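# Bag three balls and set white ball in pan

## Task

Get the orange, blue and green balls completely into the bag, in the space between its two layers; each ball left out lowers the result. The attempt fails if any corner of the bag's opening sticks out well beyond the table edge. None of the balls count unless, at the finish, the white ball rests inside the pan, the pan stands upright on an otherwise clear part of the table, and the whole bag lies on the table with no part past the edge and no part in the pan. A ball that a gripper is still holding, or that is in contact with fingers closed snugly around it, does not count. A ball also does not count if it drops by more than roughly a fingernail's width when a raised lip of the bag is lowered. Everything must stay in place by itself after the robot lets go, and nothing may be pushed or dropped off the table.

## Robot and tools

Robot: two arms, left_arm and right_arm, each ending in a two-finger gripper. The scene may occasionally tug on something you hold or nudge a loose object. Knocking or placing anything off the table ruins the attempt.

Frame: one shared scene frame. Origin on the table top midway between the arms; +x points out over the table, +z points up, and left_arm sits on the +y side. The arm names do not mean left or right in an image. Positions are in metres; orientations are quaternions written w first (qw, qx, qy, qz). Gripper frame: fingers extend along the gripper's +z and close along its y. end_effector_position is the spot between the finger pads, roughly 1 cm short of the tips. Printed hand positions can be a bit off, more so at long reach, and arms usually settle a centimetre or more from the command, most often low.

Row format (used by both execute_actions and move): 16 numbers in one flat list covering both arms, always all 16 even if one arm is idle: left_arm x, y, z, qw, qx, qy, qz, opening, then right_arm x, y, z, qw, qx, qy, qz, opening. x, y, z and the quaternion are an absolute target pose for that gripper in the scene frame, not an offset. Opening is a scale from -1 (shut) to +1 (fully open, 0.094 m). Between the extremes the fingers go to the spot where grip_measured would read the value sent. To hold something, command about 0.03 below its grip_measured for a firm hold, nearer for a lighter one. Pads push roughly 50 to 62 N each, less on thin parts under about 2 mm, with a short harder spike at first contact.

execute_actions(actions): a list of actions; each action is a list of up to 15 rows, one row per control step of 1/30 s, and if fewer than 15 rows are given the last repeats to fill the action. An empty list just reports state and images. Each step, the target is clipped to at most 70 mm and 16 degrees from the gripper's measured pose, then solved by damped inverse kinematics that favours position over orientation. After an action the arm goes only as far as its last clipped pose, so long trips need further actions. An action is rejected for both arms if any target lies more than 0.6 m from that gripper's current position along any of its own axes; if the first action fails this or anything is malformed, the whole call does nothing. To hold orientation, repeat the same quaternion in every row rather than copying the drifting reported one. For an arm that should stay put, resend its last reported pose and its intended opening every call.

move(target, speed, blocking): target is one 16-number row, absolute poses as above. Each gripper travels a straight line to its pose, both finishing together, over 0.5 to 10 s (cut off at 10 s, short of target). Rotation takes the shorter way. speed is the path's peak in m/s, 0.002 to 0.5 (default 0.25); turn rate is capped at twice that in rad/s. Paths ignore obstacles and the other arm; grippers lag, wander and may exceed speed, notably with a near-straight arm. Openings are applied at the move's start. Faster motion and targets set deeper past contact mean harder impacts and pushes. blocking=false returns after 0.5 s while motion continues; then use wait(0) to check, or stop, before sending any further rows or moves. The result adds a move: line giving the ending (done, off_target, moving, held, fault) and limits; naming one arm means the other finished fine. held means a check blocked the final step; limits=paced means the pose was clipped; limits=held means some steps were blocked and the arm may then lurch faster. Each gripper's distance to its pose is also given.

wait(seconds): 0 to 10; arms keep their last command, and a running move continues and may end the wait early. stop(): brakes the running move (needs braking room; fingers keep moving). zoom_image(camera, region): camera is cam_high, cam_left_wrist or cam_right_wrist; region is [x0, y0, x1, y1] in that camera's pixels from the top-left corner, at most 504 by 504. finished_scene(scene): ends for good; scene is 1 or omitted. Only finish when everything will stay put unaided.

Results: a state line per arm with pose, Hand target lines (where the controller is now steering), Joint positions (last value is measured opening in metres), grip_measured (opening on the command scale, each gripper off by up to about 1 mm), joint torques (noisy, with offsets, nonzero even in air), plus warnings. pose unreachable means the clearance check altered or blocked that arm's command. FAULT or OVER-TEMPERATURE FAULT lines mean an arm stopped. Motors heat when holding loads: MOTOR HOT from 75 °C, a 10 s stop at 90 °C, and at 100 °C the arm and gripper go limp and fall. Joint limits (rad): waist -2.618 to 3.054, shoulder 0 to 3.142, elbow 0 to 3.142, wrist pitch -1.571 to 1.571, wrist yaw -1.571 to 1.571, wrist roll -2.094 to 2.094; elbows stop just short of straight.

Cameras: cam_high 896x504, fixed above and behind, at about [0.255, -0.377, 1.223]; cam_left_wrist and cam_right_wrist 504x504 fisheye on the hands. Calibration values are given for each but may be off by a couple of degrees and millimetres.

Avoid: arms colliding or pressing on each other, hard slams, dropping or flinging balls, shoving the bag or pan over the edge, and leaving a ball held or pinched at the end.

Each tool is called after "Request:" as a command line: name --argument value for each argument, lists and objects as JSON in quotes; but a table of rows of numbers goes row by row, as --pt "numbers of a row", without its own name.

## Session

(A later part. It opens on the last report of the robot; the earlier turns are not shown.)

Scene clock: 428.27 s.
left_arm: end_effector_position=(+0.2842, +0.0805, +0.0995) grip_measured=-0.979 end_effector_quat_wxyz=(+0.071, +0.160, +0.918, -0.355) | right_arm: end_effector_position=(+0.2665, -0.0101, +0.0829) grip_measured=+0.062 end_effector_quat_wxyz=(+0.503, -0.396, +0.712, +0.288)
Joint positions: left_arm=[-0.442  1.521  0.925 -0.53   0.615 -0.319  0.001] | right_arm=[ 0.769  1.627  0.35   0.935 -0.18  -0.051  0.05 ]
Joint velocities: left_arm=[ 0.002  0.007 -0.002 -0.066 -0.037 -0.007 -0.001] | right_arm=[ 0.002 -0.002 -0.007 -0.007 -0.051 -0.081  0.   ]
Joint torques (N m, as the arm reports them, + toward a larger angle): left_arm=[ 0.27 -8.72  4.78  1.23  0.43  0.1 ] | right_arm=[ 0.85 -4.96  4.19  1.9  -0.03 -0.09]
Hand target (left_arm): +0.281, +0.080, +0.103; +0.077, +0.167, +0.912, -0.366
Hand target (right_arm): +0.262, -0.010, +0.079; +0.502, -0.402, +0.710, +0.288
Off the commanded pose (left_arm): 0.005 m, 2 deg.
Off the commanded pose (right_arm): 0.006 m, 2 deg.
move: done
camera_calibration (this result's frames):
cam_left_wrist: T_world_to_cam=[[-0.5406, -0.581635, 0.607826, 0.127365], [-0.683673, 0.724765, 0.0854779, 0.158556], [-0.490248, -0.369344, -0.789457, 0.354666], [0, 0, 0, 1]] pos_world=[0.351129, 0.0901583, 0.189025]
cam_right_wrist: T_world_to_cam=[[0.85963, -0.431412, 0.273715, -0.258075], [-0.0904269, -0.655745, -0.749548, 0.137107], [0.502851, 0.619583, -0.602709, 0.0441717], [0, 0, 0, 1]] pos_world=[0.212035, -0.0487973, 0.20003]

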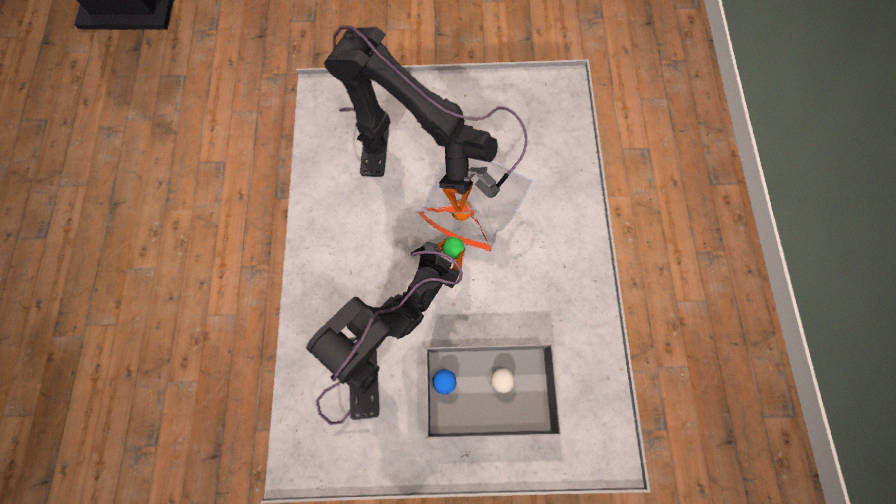

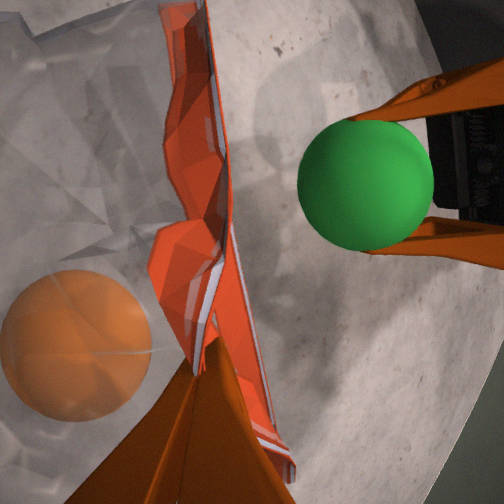

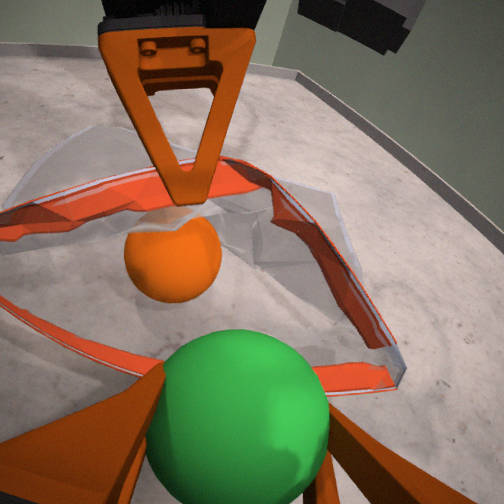

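Request:
move --target '[0.281,0.080,0.103,0.0768,0.1663,0.9122,-0.3663,-1, 0.280,0.045,0.058,0.4967,-0.4096,0.7094,0.2868,0.05]' --speed 0.06

Request:
move --target '[0.281,0.080,0.103,0.0768,0.1663,0.9122,-0.3663,-1, 0.314,0.108,0.038,0.4967,-0.4096,0.7094,0.2868,0.05]' --speed 0.05

Scene clock: 434.93 s.
left_arm: end_effector_position=(+0.2842, +0.0805, +0.0995) grip_measured=-0.979 end_effector_quat_wxyz=(+0.071, +0.160, +0.918, -0.355) | right_arm: end_effector_position=(+0.2760, +0.0354, +0.0480) grip_measured=+0.062 end_effector_quat_wxyz=(+0.484, -0.415, +0.718, +0.279)
Joint positions: left_arm=[-0.442  1.521  0.925 -0.53   0.615 -0.32   0.001] | right_arm=[ 0.845  1.884  0.515  0.98  -0.123 -0.051  0.05 ]
Joint velocities: left_arm=[-0.007  0.002 -0.002 -0.051  0.007  0.022  0.001] | right_arm=[-0.002  0.002  0.002  0.022  0.037  0.051 -0.   ]
Joint torques (N m, as the arm reports them, + toward a larger angle): left_arm=[ 0.27 -8.73  4.85  1.24  0.45  0.1 ] | right_arm=[ 0.73 -7.26  7.2   1.89 -0.04  0.07]
Hand target (left_arm): +0.281, +0.080, +0.103; +0.076, +0.166, +0.912, -0.366
Hand target (right_arm): +0.279, +0.045, +0.058; +0.497, -0.410, +0.709, +0.287
Off the commanded pose (left_arm): 0.005 m, 2 deg.
Off the commanded pose (right_arm): 0.014 m, 2 deg.
move: off_target (right_arm)
camera_calibration (this result's frames):
cam_left_wrist: T_world_to_cam=[[-0.54028, -0.581784, 0.607968, 0.127272], [-0.683855, 0.724574, 0.0856494, 0.158606], [-0.490347, -0.369487, -0.789328, 0.354693], [0, 0, 0, 1]] pos_world=[0.351149, 0.0901777, 0.189007]
cam_right_wrist: T_world_to_cam=[[0.873618, -0.39714, 0.281196, -0.242438], [-0.0856608, -0.694352, -0.714519, 0.139978], [0.479013, 0.60013, -0.640618, -0.00077081], [0, 0, 0, 1]] pos_world=[0.224158, 0.00137494, 0.167696]

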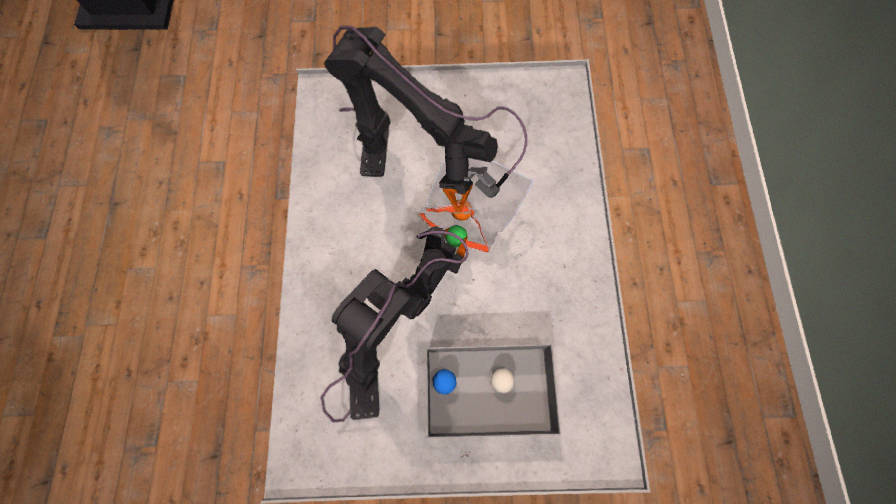

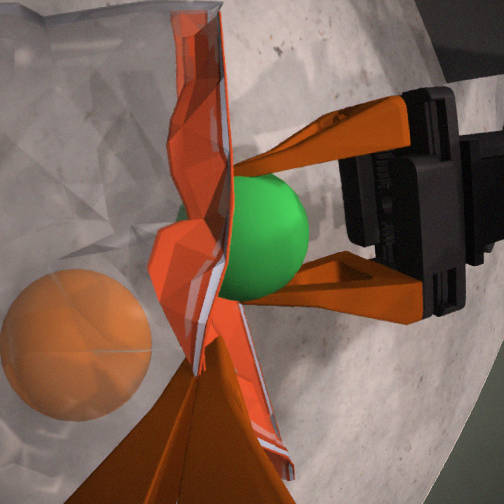

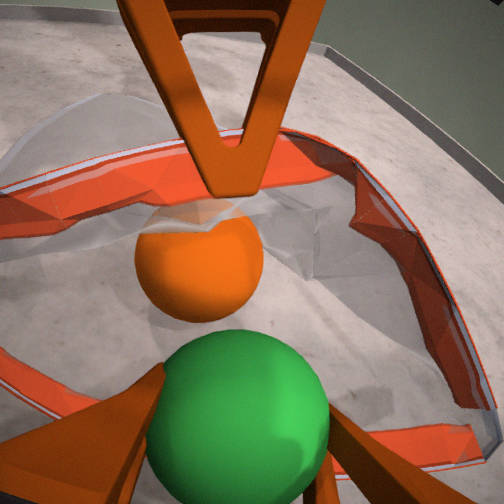

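Scene clock: 436.87 s.
left_arm: end_effector_position=(+0.2842, +0.0805, +0.0995) grip_measured=-0.979 end_effector_quat_wxyz=(+0.071, +0.160, +0.918, -0.355) | right_arm: end_effector_position=(+0.3135, +0.1015, +0.0384) grip_measured=+0.062 end_effector_quat_wxyz=(+0.501, -0.410, +0.707, +0.285)
Joint positions: left_arm=[-0.442  1.521  0.925 -0.53   0.615 -0.319  0.001] | right_arm=[ 0.876  2.126  0.818  0.964 -0.094 -0.042  0.05 ]
Joint velocities: left_arm=[-0.007 -0.017 -0.002 -0.007 -0.007  0.037 -0.   ] | right_arm=[-0.022 -0.002 -0.002  0.037 -0.022 -0.037  0.   ]
Joint torques (N m, as the arm reports them, + toward a larger angle): left_arm=[ 0.25 -8.71  4.8   1.24  0.44  0.11] | right_arm=[  0.72 -10.     7.61   1.5    0.03   0.1 ]
Hand target (left_arm): +0.281, +0.080, +0.103; +0.077, +0.167, +0.912, -0.366
Hand target (right_arm): +0.313, +0.108, +0.038; +0.497, -0.409, +0.709, +0.287
Off the commanded pose (left_arm): 0.005 m, 2 deg.
Off the commanded pose (right_arm): 0.007 m, 1 deg.
move: done
camera_calibration (this result's frames):
cam_left_wrist: T_world_to_cam=[[-0.5406, -0.581635, 0.607826, 0.127365], [-0.683673, 0.724765, 0.0854779, 0.158556], [-0.490248, -0.369344, -0.789457, 0.354666], [0, 0, 0, 1]] pos_world=[0.351129, 0.0901583, 0.189025]
cam_right_wrist: T_world_to_cam=[[0.865681, -0.406712, 0.291859, -0.243241], [-0.0651631, -0.669615, -0.739844, 0.174249], [0.496336, 0.621451, -0.606176, -0.0734583], [0, 0, 0, 1]] pos_world=[0.258384, 0.0634013, 0.155381]

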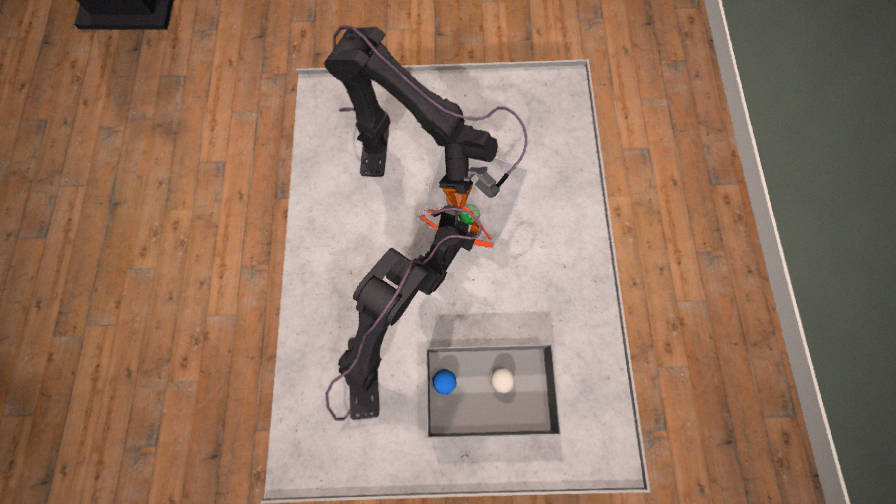

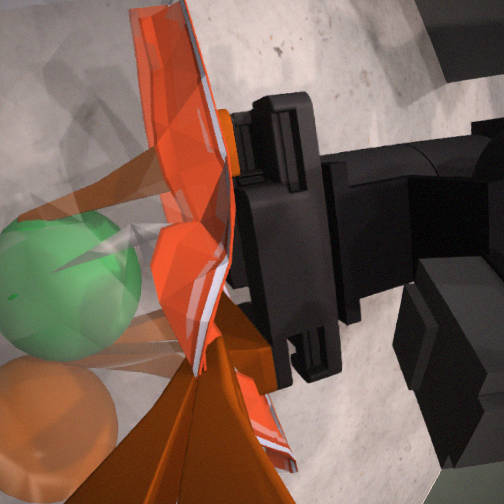

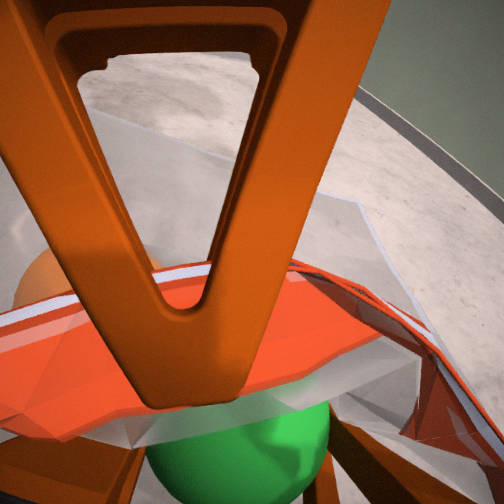

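Request:
execute_actions --actions '[[[0.281,0.080,0.103,0.0768,0.1663,0.9122,-0.3663,-1, 0.314,0.108,0.033,0.4967,-0.4096,0.7094,0.2868,0.15]],[[0.281,0.080,0.103,0.0768,0.1663,0.9122,-0.3663,-1, 0.314,0.108,0.033,0.4967,-0.4096,0.7094,0.2868,0.4]]]'

Request:
move --target '[0.281,0.080,0.103,0.0768,0.1663,0.9122,-0.3663,-1, 0.280,0.042,0.042,0.4967,-0.4096,0.7094,0.2868,0.4]' --speed 0.06

Scene clock: 443.50 s.
left_arm: end_effector_position=(+0.2842, +0.0805, +0.0995) grip_measured=-0.979 end_effector_quat_wxyz=(+0.071, +0.160, +0.918, -0.355) | right_arm: end_effector_position=(+0.3130, +0.1007, +0.0299) grip_measured=+0.398 end_effector_quat_wxyz=(+0.496, -0.412, +0.710, +0.283)
Joint positions: left_arm=[-0.442  1.521  0.925 -0.53   0.615 -0.319  0.001] | right_arm=[ 0.876  2.148  0.818  0.974 -0.094 -0.042  0.066]
Joint velocities: left_arm=[ 0.002 -0.002  0.007  0.022 -0.037  0.007 -0.002] | right_arm=[ 0.012 -0.012  0.002 -0.066 -0.022  0.022 -0.   ]
Joint torques (N m, as the arm reports them, + toward a larger angle): left_arm=[ 0.3  -8.73  4.81  1.23  0.44  0.12] | right_arm=[  0.81 -10.46   7.33   1.54   0.01   0.11]
Hand target (left_arm): +0.281, +0.080, +0.103; +0.077, +0.167, +0.912, -0.366
Hand target (right_arm): +0.314, +0.108, +0.033; +0.497, -0.410, +0.709, +0.287
Off the commanded pose (left_arm): 0.005 m, 2 deg.
Off the commanded pose (right_arm): 0.008 m, 0 deg.
camera_calibration (this result's frames):
cam_left_wrist: T_world_to_cam=[[-0.5406, -0.581635, 0.607826, 0.127365], [-0.683673, 0.724765, 0.0854779, 0.158556], [-0.490248, -0.369344, -0.789457, 0.354666], [0, 0, 0, 1]] pos_world=[0.351129, 0.0901583, 0.189025]
cam_right_wrist: T_world_to_cam=[[0.867558, -0.404381, 0.289515, -0.241422], [-0.0707488, -0.67656, -0.732981, 0.16966], [0.492278, 0.615421, -0.615564, -0.0756232], [0, 0, 0, 1]] pos_world=[0.258678, 0.063699, 0.147702]

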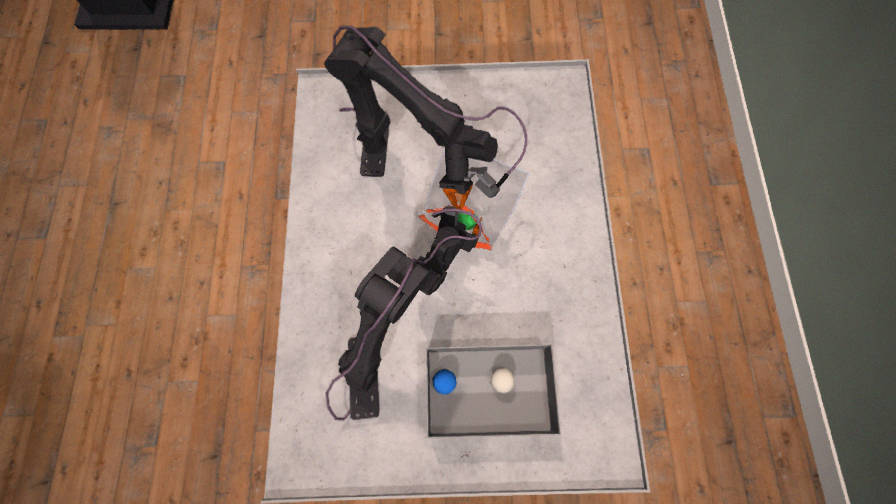

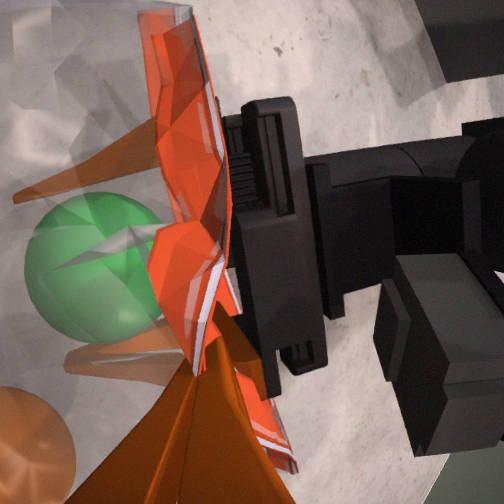

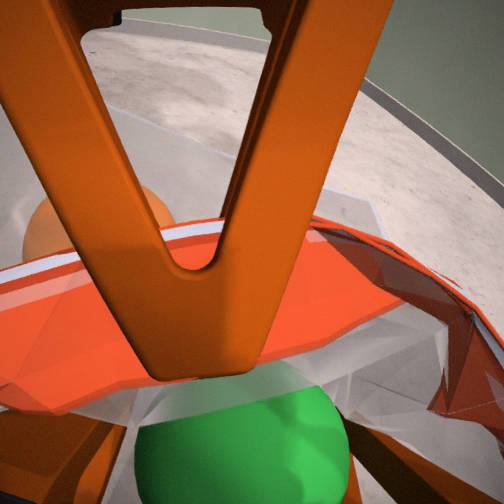

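Scene clock: 444.93 s.
left_arm: end_effector_position=(+0.2841, +0.0805, +0.0995) grip_measured=-0.979 end_effector_quat_wxyz=(+0.071, +0.160, +0.918, -0.355) | right_arm: end_effector_position=(+0.2790, +0.0451, +0.0332) grip_measured=+0.398 end_effector_quat_wxyz=(+0.487, -0.412, +0.716, +0.283)
Joint positions: left_arm=[-0.442  1.521  0.925 -0.53   0.616 -0.319  0.001] | right_arm=[ 0.856  1.99   0.545  1.069 -0.117 -0.042  0.066]
Joint velocities: left_arm=[-0.007 -0.017  0.007 -0.007 -0.037  0.007  0.   ] | right_arm=[-0.007 -0.002  0.007  0.022  0.037  0.007  0.   ]
Joint torques (N m, as the arm reports them, + toward a larger angle): left_arm=[ 0.3  -8.69  4.83  1.23  0.45  0.12] | right_arm=[ -0.8  -10.39   3.14   1.91  -0.08  -0.07]
Hand target (left_arm): +0.281, +0.080, +0.103; +0.076, +0.167, +0.912, -0.366
Hand target (right_arm): +0.280, +0.042, +0.042; +0.496, -0.410, +0.709, +0.287
Off the commanded pose (left_arm): 0.005 m, 2 deg.
Off the commanded pose (right_arm): 0.009 m, 1 deg.
move: done
camera_calibration (this result's frames):
cam_left_wrist: T_world_to_cam=[[-0.540591, -0.581365, 0.608092, 0.127247], [-0.683539, 0.724903, 0.0853787, 0.158514], [-0.490444, -0.3695, -0.789262, 0.354708], [0, 0, 0, 1]] pos_world=[0.351103, 0.0901343, 0.189046]
cam_right_wrist: T_world_to_cam=[[0.873559, -0.399822, 0.277555, -0.236816], [-0.0836214, -0.685067, -0.723665, 0.13572], [0.479481, 0.608955, -0.63188, -0.0182662], [0, 0, 0, 1]] pos_world=[0.22698, 0.00941648, 0.152403]

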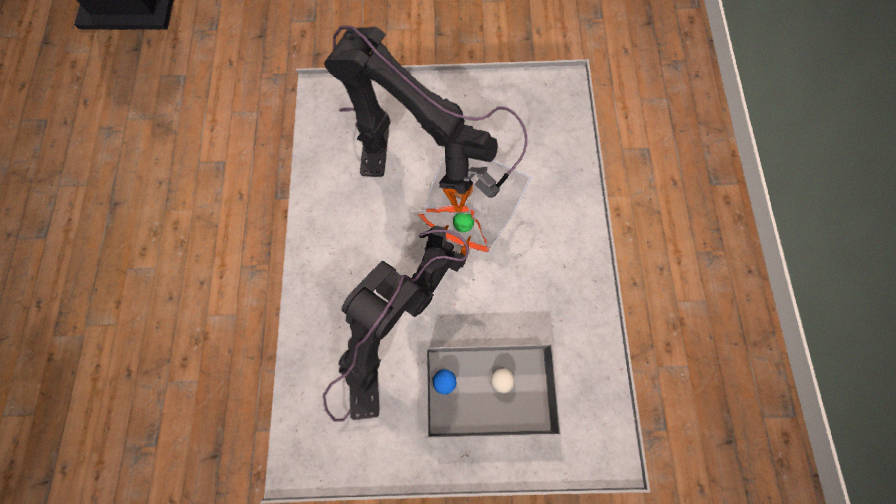

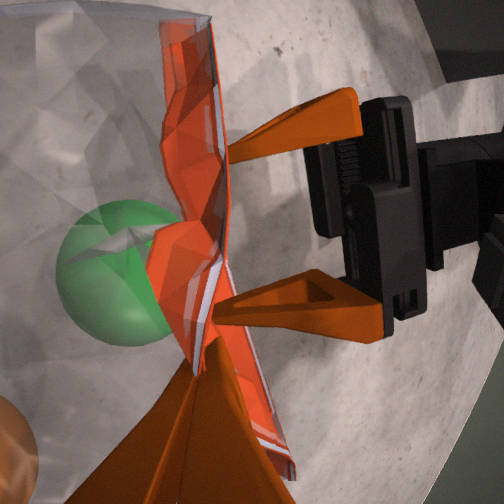

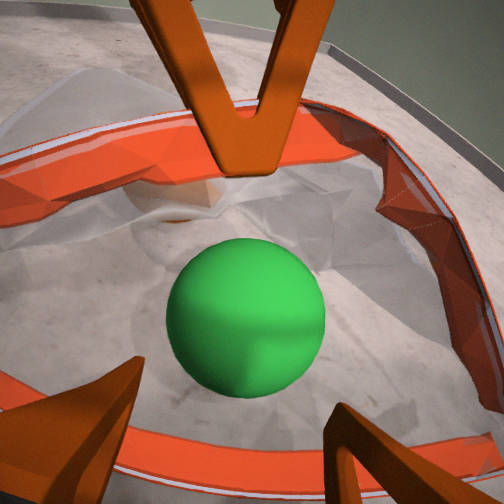

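Request:
execute_actions --actions '[[[0.281,0.080,0.103,0.0768,0.1663,0.9122,-0.3663,-1, 0.266,0.040,0.042,0.4967,-0.4096,0.7094,0.2868,0.1]],[[0.281,0.080,0.103,0.0768,0.1663,0.9122,-0.3663,-1, 0.266,0.040,0.042,0.4967,-0.4096,0.7094,0.2868,-0.4]]]'

Request:
move --target '[0.281,0.080,0.103,0.0768,0.1663,0.9122,-0.3663,-1, 0.318,0.112,0.034,0.4967,-0.4096,0.7094,0.2868,-0.4]' --speed 0.06

Scene clock: 454.97 s.
left_arm: end_effector_position=(+0.2841, +0.0805, +0.0995) grip_measured=-0.979 end_effector_quat_wxyz=(+0.071, +0.160, +0.918, -0.355) | right_arm: end_effector_position=(+0.2693, +0.0394, +0.0335) grip_measured=-0.398 end_effector_quat_wxyz=(+0.489, -0.414, +0.715, +0.280)
Joint positions: left_arm=[-0.442  1.521  0.925 -0.53   0.616 -0.319  0.001] | right_arm=[ 0.874  1.97   0.501  1.094 -0.096 -0.042  0.028]
Joint velocities: left_arm=[ 0.002 -0.012 -0.007 -0.007  0.051  0.037 -0.   ] | right_arm=[ 0.017 -0.027 -0.007 -0.037 -0.022 -0.051 -0.   ]
Joint torques (N m, as the arm reports them, + toward a larger angle): left_arm=[ 0.26 -8.72  4.78  1.22  0.46  0.11] | right_arm=[  0.7  -10.08   3.17   1.86   0.05   0.1 ]
Hand target (left_arm): +0.281, +0.080, +0.103; +0.077, +0.167, +0.912, -0.366
Hand target (right_arm): +0.266, +0.040, +0.042; +0.496, -0.410, +0.710, +0.287
Off the commanded pose (left_arm): 0.005 m, 2 deg.
Off the commanded pose (right_arm): 0.009 m, 1 deg.
camera_calibration (this result's frames):
cam_left_wrist: T_world_to_cam=[[-0.540591, -0.581365, 0.608092, 0.127247], [-0.683539, 0.724903, 0.0853787, 0.158514], [-0.490444, -0.3695, -0.789262, 0.354708], [0, 0, 0, 1]] pos_world=[0.351103, 0.0901343, 0.189046]
cam_right_wrist: T_world_to_cam=[[0.871017, -0.400016, 0.28516, -0.230277], [-0.0791582, -0.687175, -0.722166, 0.130059], [0.484833, 0.606446, -0.630206, -0.0114021], [0, 0, 0, 1]] pos_world=[0.216399, 0.00417361, 0.152405]

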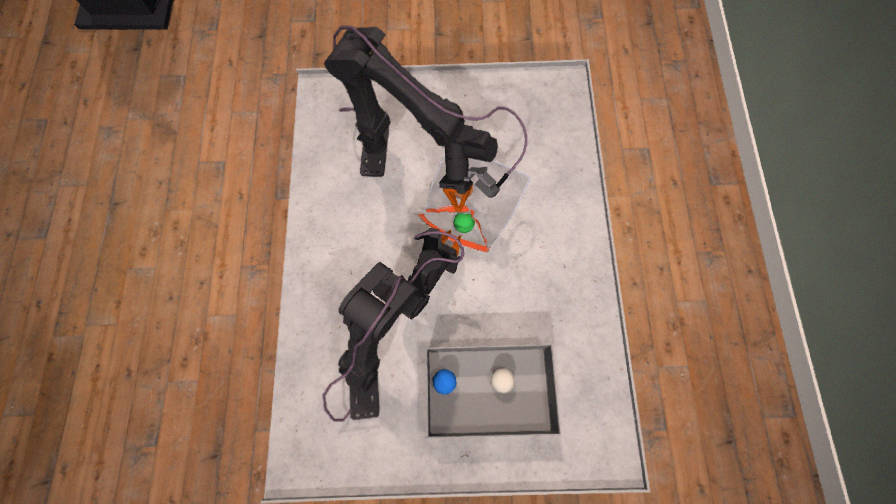

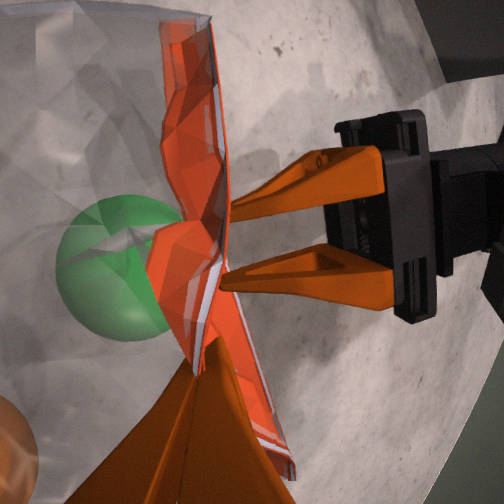

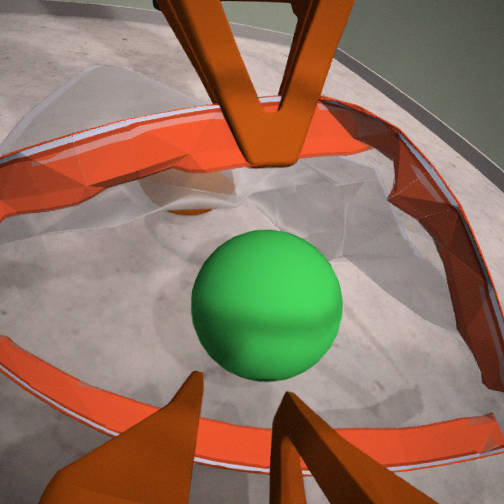

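Scene clock: 456.73 s.
left_arm: end_effector_position=(+0.2842, +0.0805, +0.0995) grip_measured=-0.979 end_effector_quat_wxyz=(+0.071, +0.160, +0.918, -0.356) | right_arm: end_effector_position=(+0.3175, +0.1056, +0.0345) grip_measured=-0.398 end_effector_quat_wxyz=(+0.500, -0.410, +0.707, +0.285)
Joint positions: left_arm=[-0.442  1.521  0.925 -0.53   0.616 -0.319  0.001] | right_arm=[ 0.874  2.152  0.844  0.964 -0.096 -0.042  0.028]
Joint velocities: left_arm=[ 0.007  0.017  0.002  0.007 -0.007 -0.022  0.   ] | right_arm=[ 0.017  0.012 -0.007 -0.066 -0.066 -0.095 -0.   ]
Joint torques (N m, as the arm reports them, + toward a larger angle): left_arm=[ 0.21 -8.72  4.8   1.24  0.45  0.12] | right_arm=[  0.88 -10.02   7.58   1.51   0.03   0.08]
Hand target (left_arm): +0.281, +0.080, +0.103; +0.077, +0.167, +0.912, -0.366
Hand target (right_arm): +0.317, +0.112, +0.034; +0.497, -0.409, +0.709, +0.287
Off the commanded pose (left_arm): 0.005 m, 2 deg.
Off the commanded pose (right_arm): 0.006 m, 1 deg.
move: done
camera_calibration (this result's frames):
cam_left_wrist: T_world_to_cam=[[-0.540792, -0.58125, 0.608023, 0.127294], [-0.683568, 0.724919, 0.0850148, 0.158625], [-0.490183, -0.36965, -0.789354, 0.354701], [0, 0, 0, 1]] pos_world=[0.351138, 0.0901143, 0.189101]
cam_right_wrist: T_world_to_cam=[[0.865736, -0.407323, 0.290843, -0.243827], [-0.0663605, -0.669389, -0.739942, 0.174716], [0.496083, 0.621294, -0.606544, -0.0802519], [0, 0, 0, 1]] pos_world=[0.262496, 0.0674968, 0.151519]

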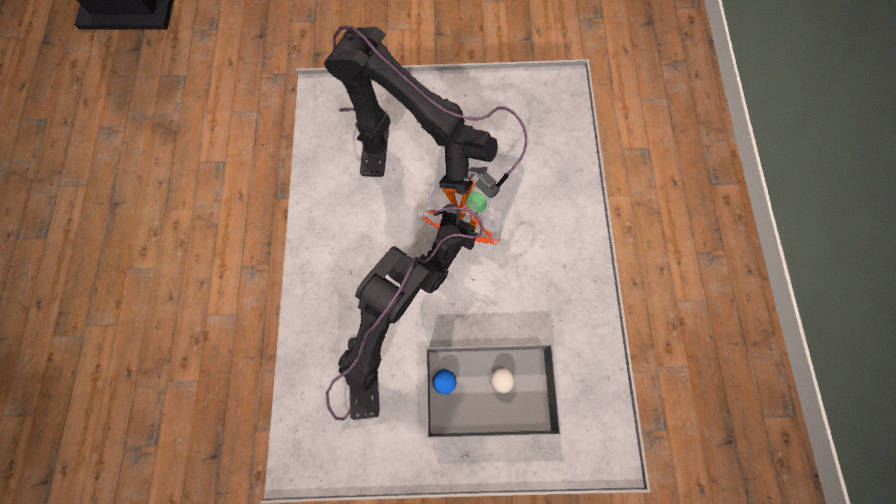

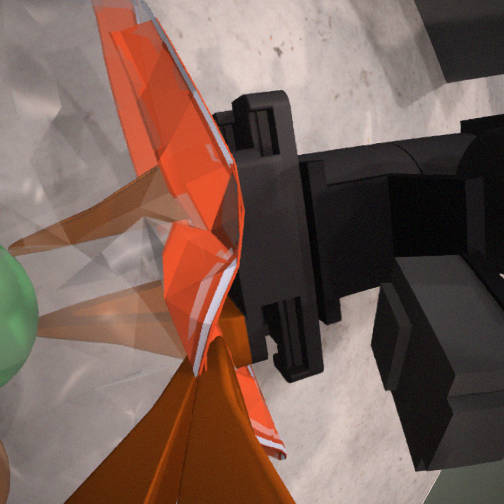

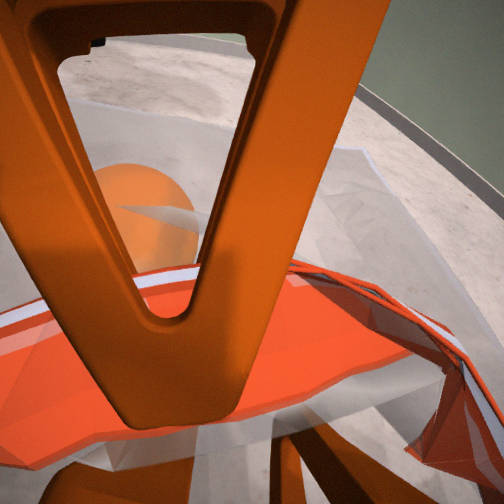

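Now withdraw and fetch the blue ball.

Request:
move --target '[0.281,0.080,0.103,0.0768,0.1663,0.9122,-0.3663,-1, 0.255,0.0,0.065,0.4967,-0.4096,0.7094,0.2868,-0.4]' --speed 0.12

Request:
move --target '[0.281,0.080,0.103,0.0768,0.1663,0.9122,-0.3663,-1, 0.243,-0.345,0.16,0,0,1,0,0.8]' --speed 0.3

Scene clock: 461.80 s.
left_arm: end_effector_position=(+0.2842, +0.0805, +0.0995) grip_measured=-0.979 end_effector_quat_wxyz=(+0.071, +0.160, +0.918, -0.356) | right_arm: end_effector_position=(+0.2560, +0.0035, +0.0614) grip_measured=-0.398 end_effector_quat_wxyz=(+0.492, -0.409, +0.713, +0.286)
Joint positions: left_arm=[-0.442  1.521  0.925 -0.53   0.616 -0.319  0.001] | right_arm=[ 0.828  1.743  0.358  1.023 -0.142 -0.048  0.028]
Joint velocities: left_arm=[-0.017  0.002 -0.007  0.022 -0.007  0.051  0.   ] | right_arm=[-0.002  0.002 -0.002 -0.022  0.007  0.022  0.001]
Joint torques (N m, as the arm reports them, + toward a larger angle): left_arm=[ 0.29 -8.76  4.8   1.23  0.45  0.12] | right_arm=[-0.86 -8.17  3.52  1.73 -0.12 -0.04]
Hand target (left_arm): +0.281, +0.080, +0.103; +0.077, +0.167, +0.912, -0.366
Hand target (right_arm): +0.256, -0.000, +0.065; +0.497, -0.410, +0.709, +0.287
Off the commanded pose (left_arm): 0.005 m, 2 deg.
Off the commanded pose (right_arm): 0.005 m, 1 deg.
move: done
camera_calibration (this result's frames):
cam_left_wrist: T_world_to_cam=[[-0.540792, -0.58125, 0.608023, 0.127294], [-0.683568, 0.724919, 0.0850148, 0.158625], [-0.490183, -0.36965, -0.789354, 0.354701], [0, 0, 0, 1]] pos_world=[0.351138, 0.0901143, 0.189101]
cam_right_wrist: T_world_to_cam=[[0.870896, -0.40558, 0.27757, -0.240458], [-0.0804231, -0.674772, -0.733631, 0.12549], [0.484842, 0.616594, -0.620274, 0.0337728], [0, 0, 0, 1]] pos_world=[0.203131, -0.0336718, 0.179755]

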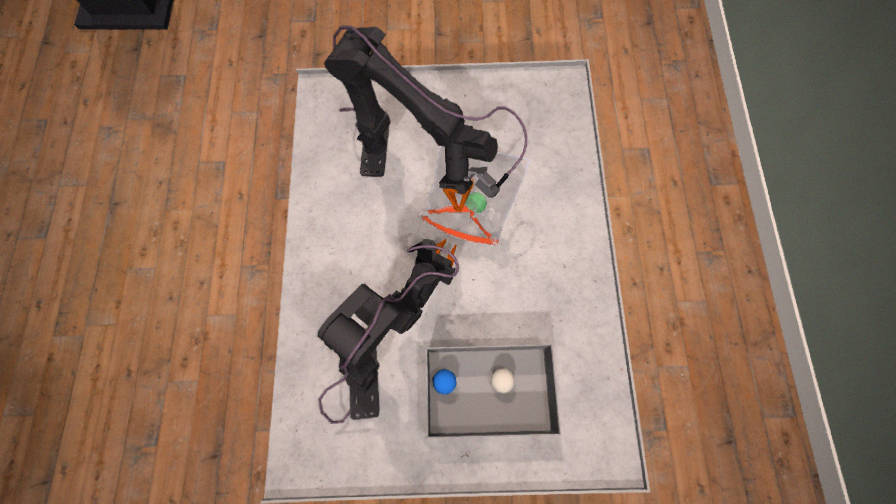

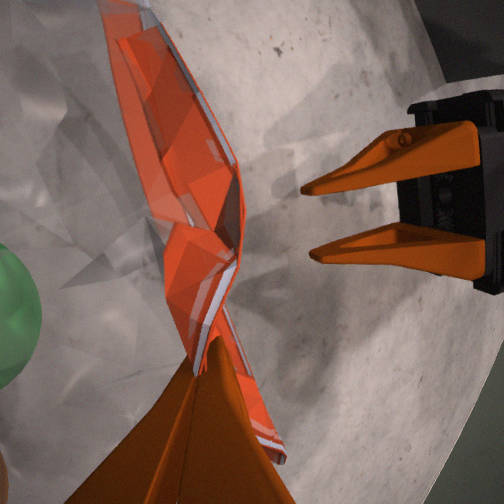

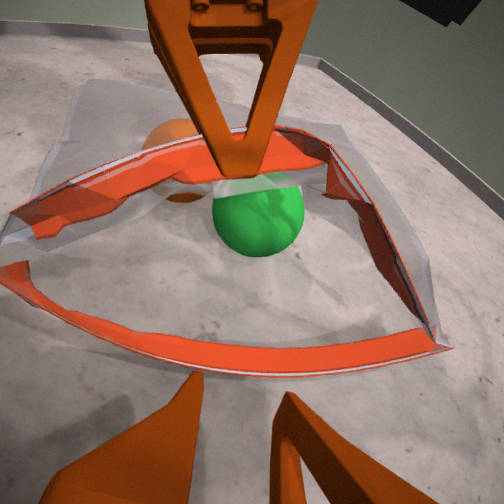

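Scene clock: 465.07 s.
left_arm: end_effector_position=(+0.2842, +0.0805, +0.0995) grip_measured=-0.979 end_effector_quat_wxyz=(+0.071, +0.160, +0.918, -0.356) | right_arm: end_effector_position=(+0.2409, -0.3442, +0.1541) grip_measured=+0.798 end_effector_quat_wxyz=(-0.004, -0.006, +1.000, -0.004)
Joint positions: left_arm=[-0.442  1.521  0.925 -0.53   0.616 -0.319  0.001] | right_arm=[-0.154  1.366  1.227 -1.439  0.009 -0.098  0.084]
Joint velocities: left_arm=[ 0.002 -0.017 -0.002 -0.095  0.007  0.007  0.   ] | right_arm=[-0.002 -0.012 -0.007  0.007  0.007  0.022  0.001]
Joint torques (N m, as the arm reports them, + toward a larger angle): left_arm=[ 0.24 -8.76  4.79  1.21  0.44  0.11] | right_arm=[-0.7  -3.83  9.37 -0.06  0.02 -0.12]
Hand target (left_arm): +0.281, +0.080, +0.103; +0.077, +0.167, +0.912, -0.366
Hand target (right_arm): +0.243, -0.347, +0.160; -0.001, -0.006, +1.000, -0.007
Off the commanded pose (left_arm): 0.005 m, 2 deg.
Off the commanded pose (right_arm): 0.006 m, 1 deg.
move: done
camera_calibration (this result's frames):
cam_left_wrist: T_world_to_cam=[[-0.540792, -0.58125, 0.608023, 0.127294], [-0.683568, 0.724919, 0.0850148, 0.158625], [-0.490183, -0.36965, -0.789354, 0.354701], [0, 0, 0, 1]] pos_world=[0.351138, 0.0901143, 0.189101]
cam_right_wrist: T_world_to_cam=[[0.306968, -0.951413, 0.0241817, -0.407078], [-0.89834, -0.281268, 0.337451, 0.12503], [-0.314253, -0.12531, -0.941033, 0.299519], [0, 0, 0, 1]] pos_world=[0.331404, -0.314599, 0.24951]

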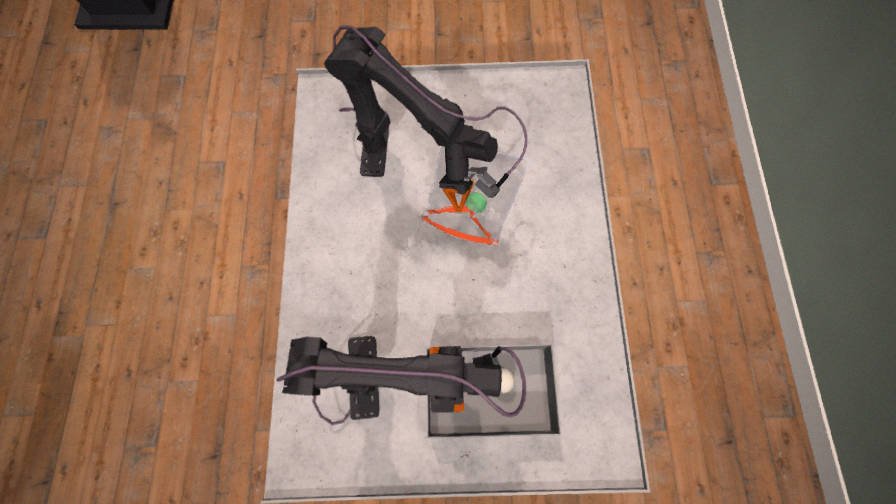

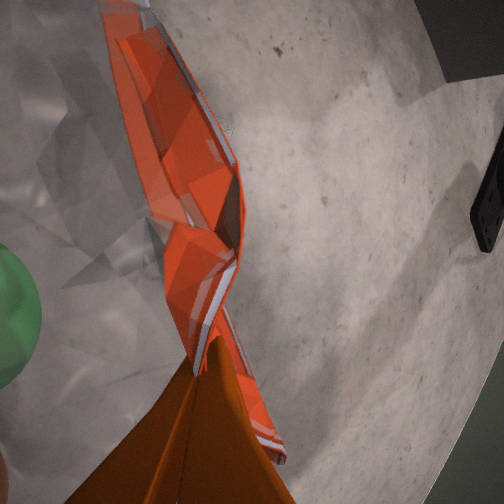

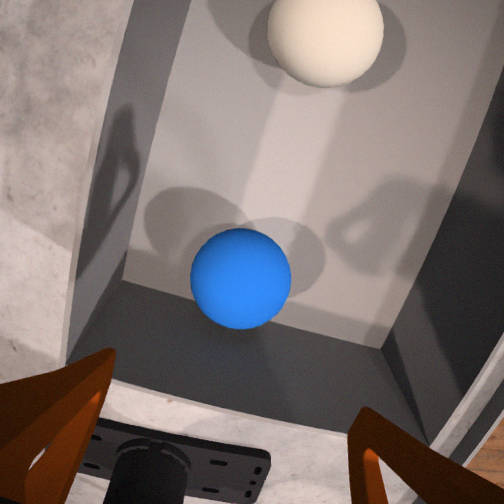

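Request:
move --target '[0.281,0.080,0.103,0.0768,0.1663,0.9122,-0.3663,-1, 0.242,-0.345,0.035,0,0,1,0,0.8]' --speed 0.12

Scene clock: 471.73 s.
left_arm: end_effector_position=(+0.2842, +0.0805, +0.0995) grip_measured=-0.979 end_effector_quat_wxyz=(+0.071, +0.160, +0.918, -0.356) | right_arm: end_effector_position=(+0.2413, -0.3443, +0.0385) grip_measured=+0.798 end_effector_quat_wxyz=(-0.002, -0.006, +1.000, -0.004)
Joint positions: left_arm=[-0.442  1.521  0.925 -0.53   0.616 -0.319  0.001] | right_arm=[-0.154  1.428  0.81  -0.957  0.009 -0.098  0.084]
Joint velocities: left_arm=[ 0.012 -0.027  0.002 -0.037 -0.022 -0.007 -0.001] | right_arm=[ 0.007 -0.007 -0.007  0.037  0.051 -0.037 -0.001]
Joint torques (N m, as the arm reports them, + toward a larger angle): left_arm=[ 0.31 -8.72  4.79  1.22  0.46  0.11] | right_arm=[-0.64 -3.99  5.62  0.26 -0.07  0.  ]
Hand target (left_arm): +0.281, +0.080, +0.103; +0.077, +0.167, +0.912, -0.366
Hand target (right_arm): +0.242, -0.345, +0.035; -0.000, +0.000, +1.000, -0.000
Off the commanded pose (left_arm): 0.005 m, 2 deg.
Off the commanded pose (right_arm): 0.004 m, 1 deg.
move: done
camera_calibration (this result's frames):
cam_left_wrist: T_world_to_cam=[[-0.540792, -0.58125, 0.608023, 0.127294], [-0.683568, 0.724919, 0.0850148, 0.158625], [-0.490183, -0.36965, -0.789354, 0.354701], [0, 0, 0, 1]] pos_world=[0.351138, 0.0901143, 0.189101]
cam_right_wrist: T_world_to_cam=[[0.306876, -0.951394, 0.0260107, -0.404554], [-0.899605, -0.281032, 0.334262, 0.164891], [-0.310705, -0.125976, -0.942121, 0.189833], [0, 0, 0, 1]] pos_world=[0.331467, -0.314636, 0.134252]

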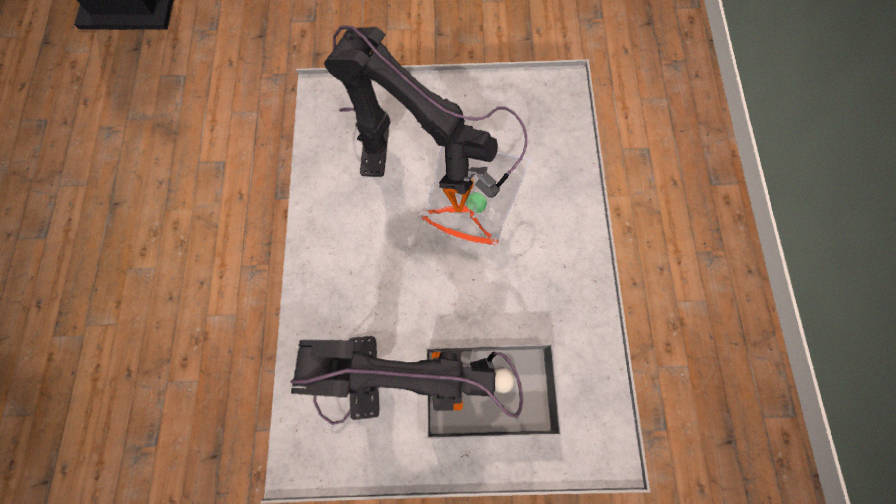

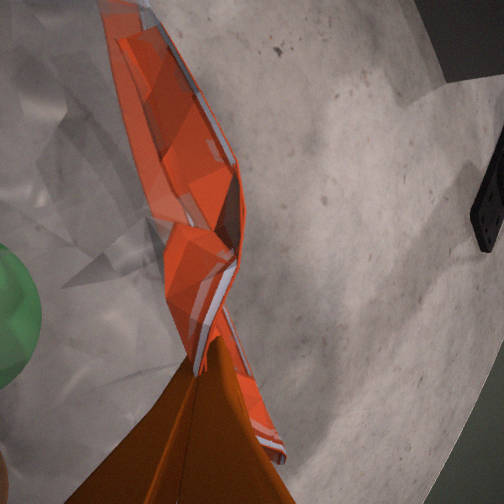

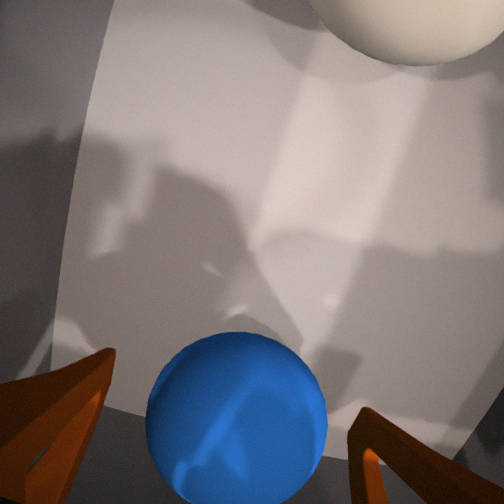

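Request:
execute_actions --actions '[[[0.281,0.080,0.103,0.0768,0.1663,0.9122,-0.3663,-1, 0.240,-0.345,0.034,0,0,1,0,0.35]],[[0.281,0.080,0.103,0.0768,0.1663,0.9122,-0.3663,-1, 0.240,-0.345,0.034,0,0,1,0,0.05]],[[0.281,0.080,0.103,0.0768,0.1663,0.9122,-0.3663,-1, 0.240,-0.345,0.034,0,0,1,0,0.05]]]'

Request:
move --target '[0.281,0.080,0.103,0.0768,0.1663,0.9122,-0.3663,-1, 0.25,-0.335,0.17,0,0,1,0,0.05]' --speed 0.2

Scene clock: 477.23 s.
left_arm: end_effector_position=(+0.2842, +0.0805, +0.0995) grip_measured=-0.979 end_effector_quat_wxyz=(+0.071, +0.160, +0.918, -0.356) | right_arm: end_effector_position=(+0.2426, -0.3443, +0.0385) grip_measured=+0.059 end_effector_quat_wxyz=(+0.000, -0.006, +1.000, -0.004)
Joint positions: left_arm=[-0.442  1.521  0.925 -0.53   0.616 -0.319  0.001] | right_arm=[-0.154  1.428  0.81  -0.952  0.008 -0.098  0.05 ]
Joint velocities: left_arm=[ 0.002 -0.002 -0.017 -0.007  0.022 -0.007 -0.   ] | right_arm=[-0.017 -0.002  0.002 -0.007  0.007 -0.051 -0.001]
Joint torques (N m, as the arm reports them, + toward a larger angle): left_arm=[ 0.27 -8.74  4.81  1.23  0.45  0.1 ] | right_arm=[-0.75 -4.79  4.65  0.28 -0.08  0.02]
Hand target (left_arm): +0.281, +0.080, +0.103; +0.077, +0.167, +0.912, -0.366
Hand target (right_arm): +0.240, -0.345, +0.034; -0.000, -0.000, +1.000, -0.000
Off the commanded pose (left_arm): 0.005 m, 2 deg.
Off the commanded pose (right_arm): 0.005 m, 1 deg.
camera_calibration (this result's frames):
cam_left_wrist: T_world_to_cam=[[-0.540792, -0.58125, 0.608023, 0.127294], [-0.683568, 0.724919, 0.0850148, 0.158625], [-0.490183, -0.36965, -0.789354, 0.354701], [0, 0, 0, 1]] pos_world=[0.351138, 0.0901143, 0.189101]
cam_right_wrist: T_world_to_cam=[[0.306731, -0.951403, 0.0273753, -0.404963], [-0.901393, -0.281132, 0.329327, 0.166688], [-0.305626, -0.125691, -0.943819, 0.189178], [0, 0, 0, 1]] pos_world=[0.332284, -0.314644, 0.134741]

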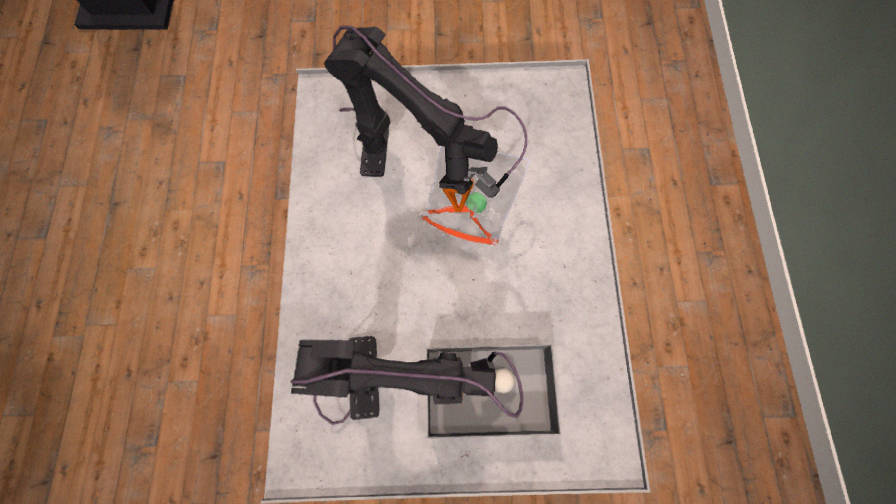

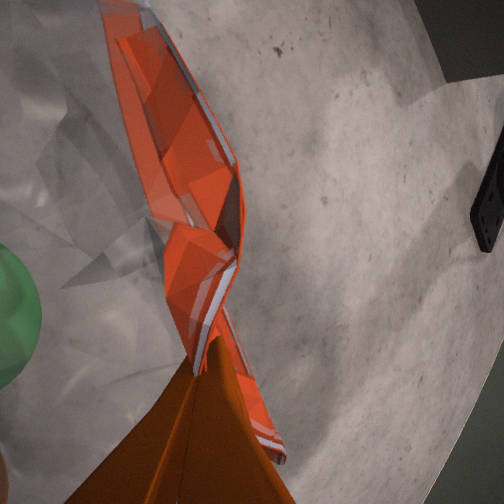

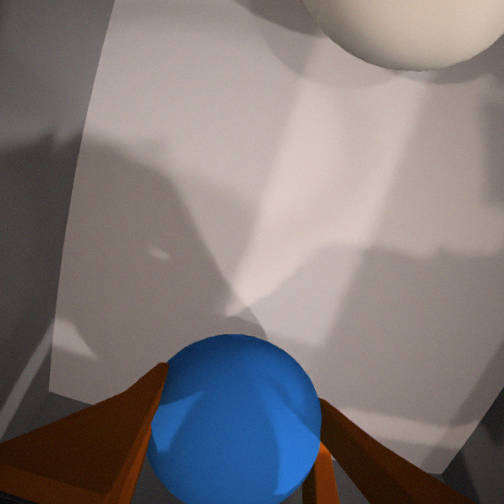

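Scene clock: 478.60 s.
left_arm: end_effector_position=(+0.2842, +0.0805, +0.0995) grip_measured=-0.979 end_effector_quat_wxyz=(+0.071, +0.160, +0.918, -0.356) | right_arm: end_effector_position=(+0.2486, -0.3388, +0.1648) grip_measured=+0.059 end_effector_quat_wxyz=(-0.001, +0.001, +1.000, -0.004)
Joint positions: left_arm=[-0.442  1.521  0.925 -0.53   0.616 -0.319  0.001] | right_arm=[-0.127  1.393  1.291 -1.47   0.008 -0.057  0.05 ]
Joint velocities: left_arm=[ 0.022  0.007 -0.017  0.051 -0.007  0.022 -0.   ] | right_arm=[ 0.017  0.002 -0.007  0.066  0.051 -0.007 -0.   ]
Joint torques (N m, as the arm reports them, + toward a larger angle): left_arm=[ 0.25 -8.72  4.8   1.24  0.45  0.11] | right_arm=[ 0.87 -4.33  8.82  0.01 -0.05  0.16]
Hand target (left_arm): +0.281, +0.080, +0.103; +0.077, +0.167, +0.912, -0.366
Hand target (right_arm): +0.250, -0.335, +0.170; +0.000, -0.000, +1.000, -0.000
Off the commanded pose (left_arm): 0.005 m, 2 deg.
Off the commanded pose (right_arm): 0.007 m, 0 deg.
move: done
camera_calibration (this result's frames):
cam_left_wrist: T_world_to_cam=[[-0.540792, -0.58125, 0.608023, 0.127294], [-0.683568, 0.724919, 0.0850148, 0.158625], [-0.490183, -0.36965, -0.789354, 0.354701], [0, 0, 0, 1]] pos_world=[0.351138, 0.0901143, 0.189101]
cam_right_wrist: T_world_to_cam=[[0.293701, -0.95553, 0.026519, -0.403006], [-0.904401, -0.268788, 0.33138, 0.136647], [-0.309515, -0.12131, -0.943125, 0.3132], [0, 0, 0, 1]] pos_world=[0.338886, -0.310361, 0.260792]

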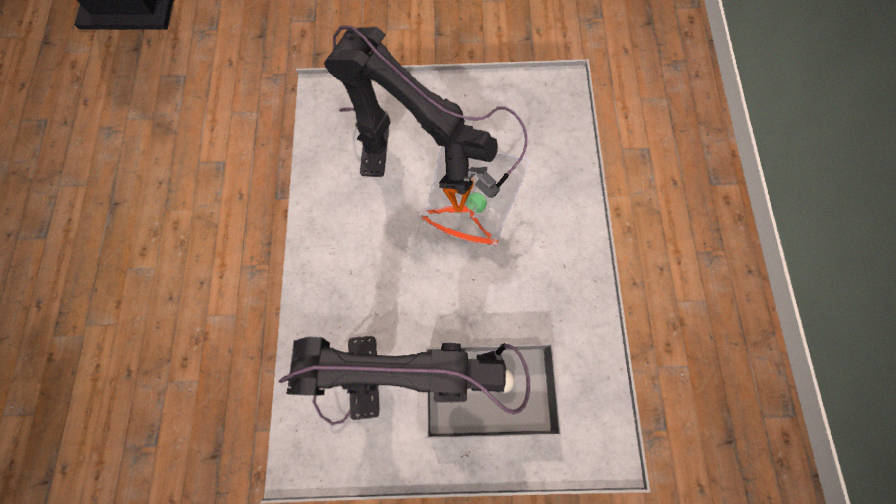

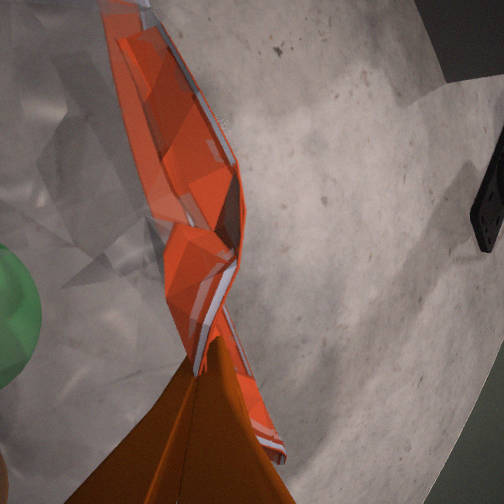

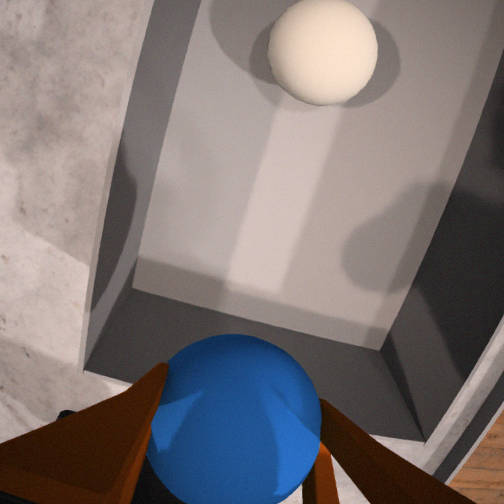

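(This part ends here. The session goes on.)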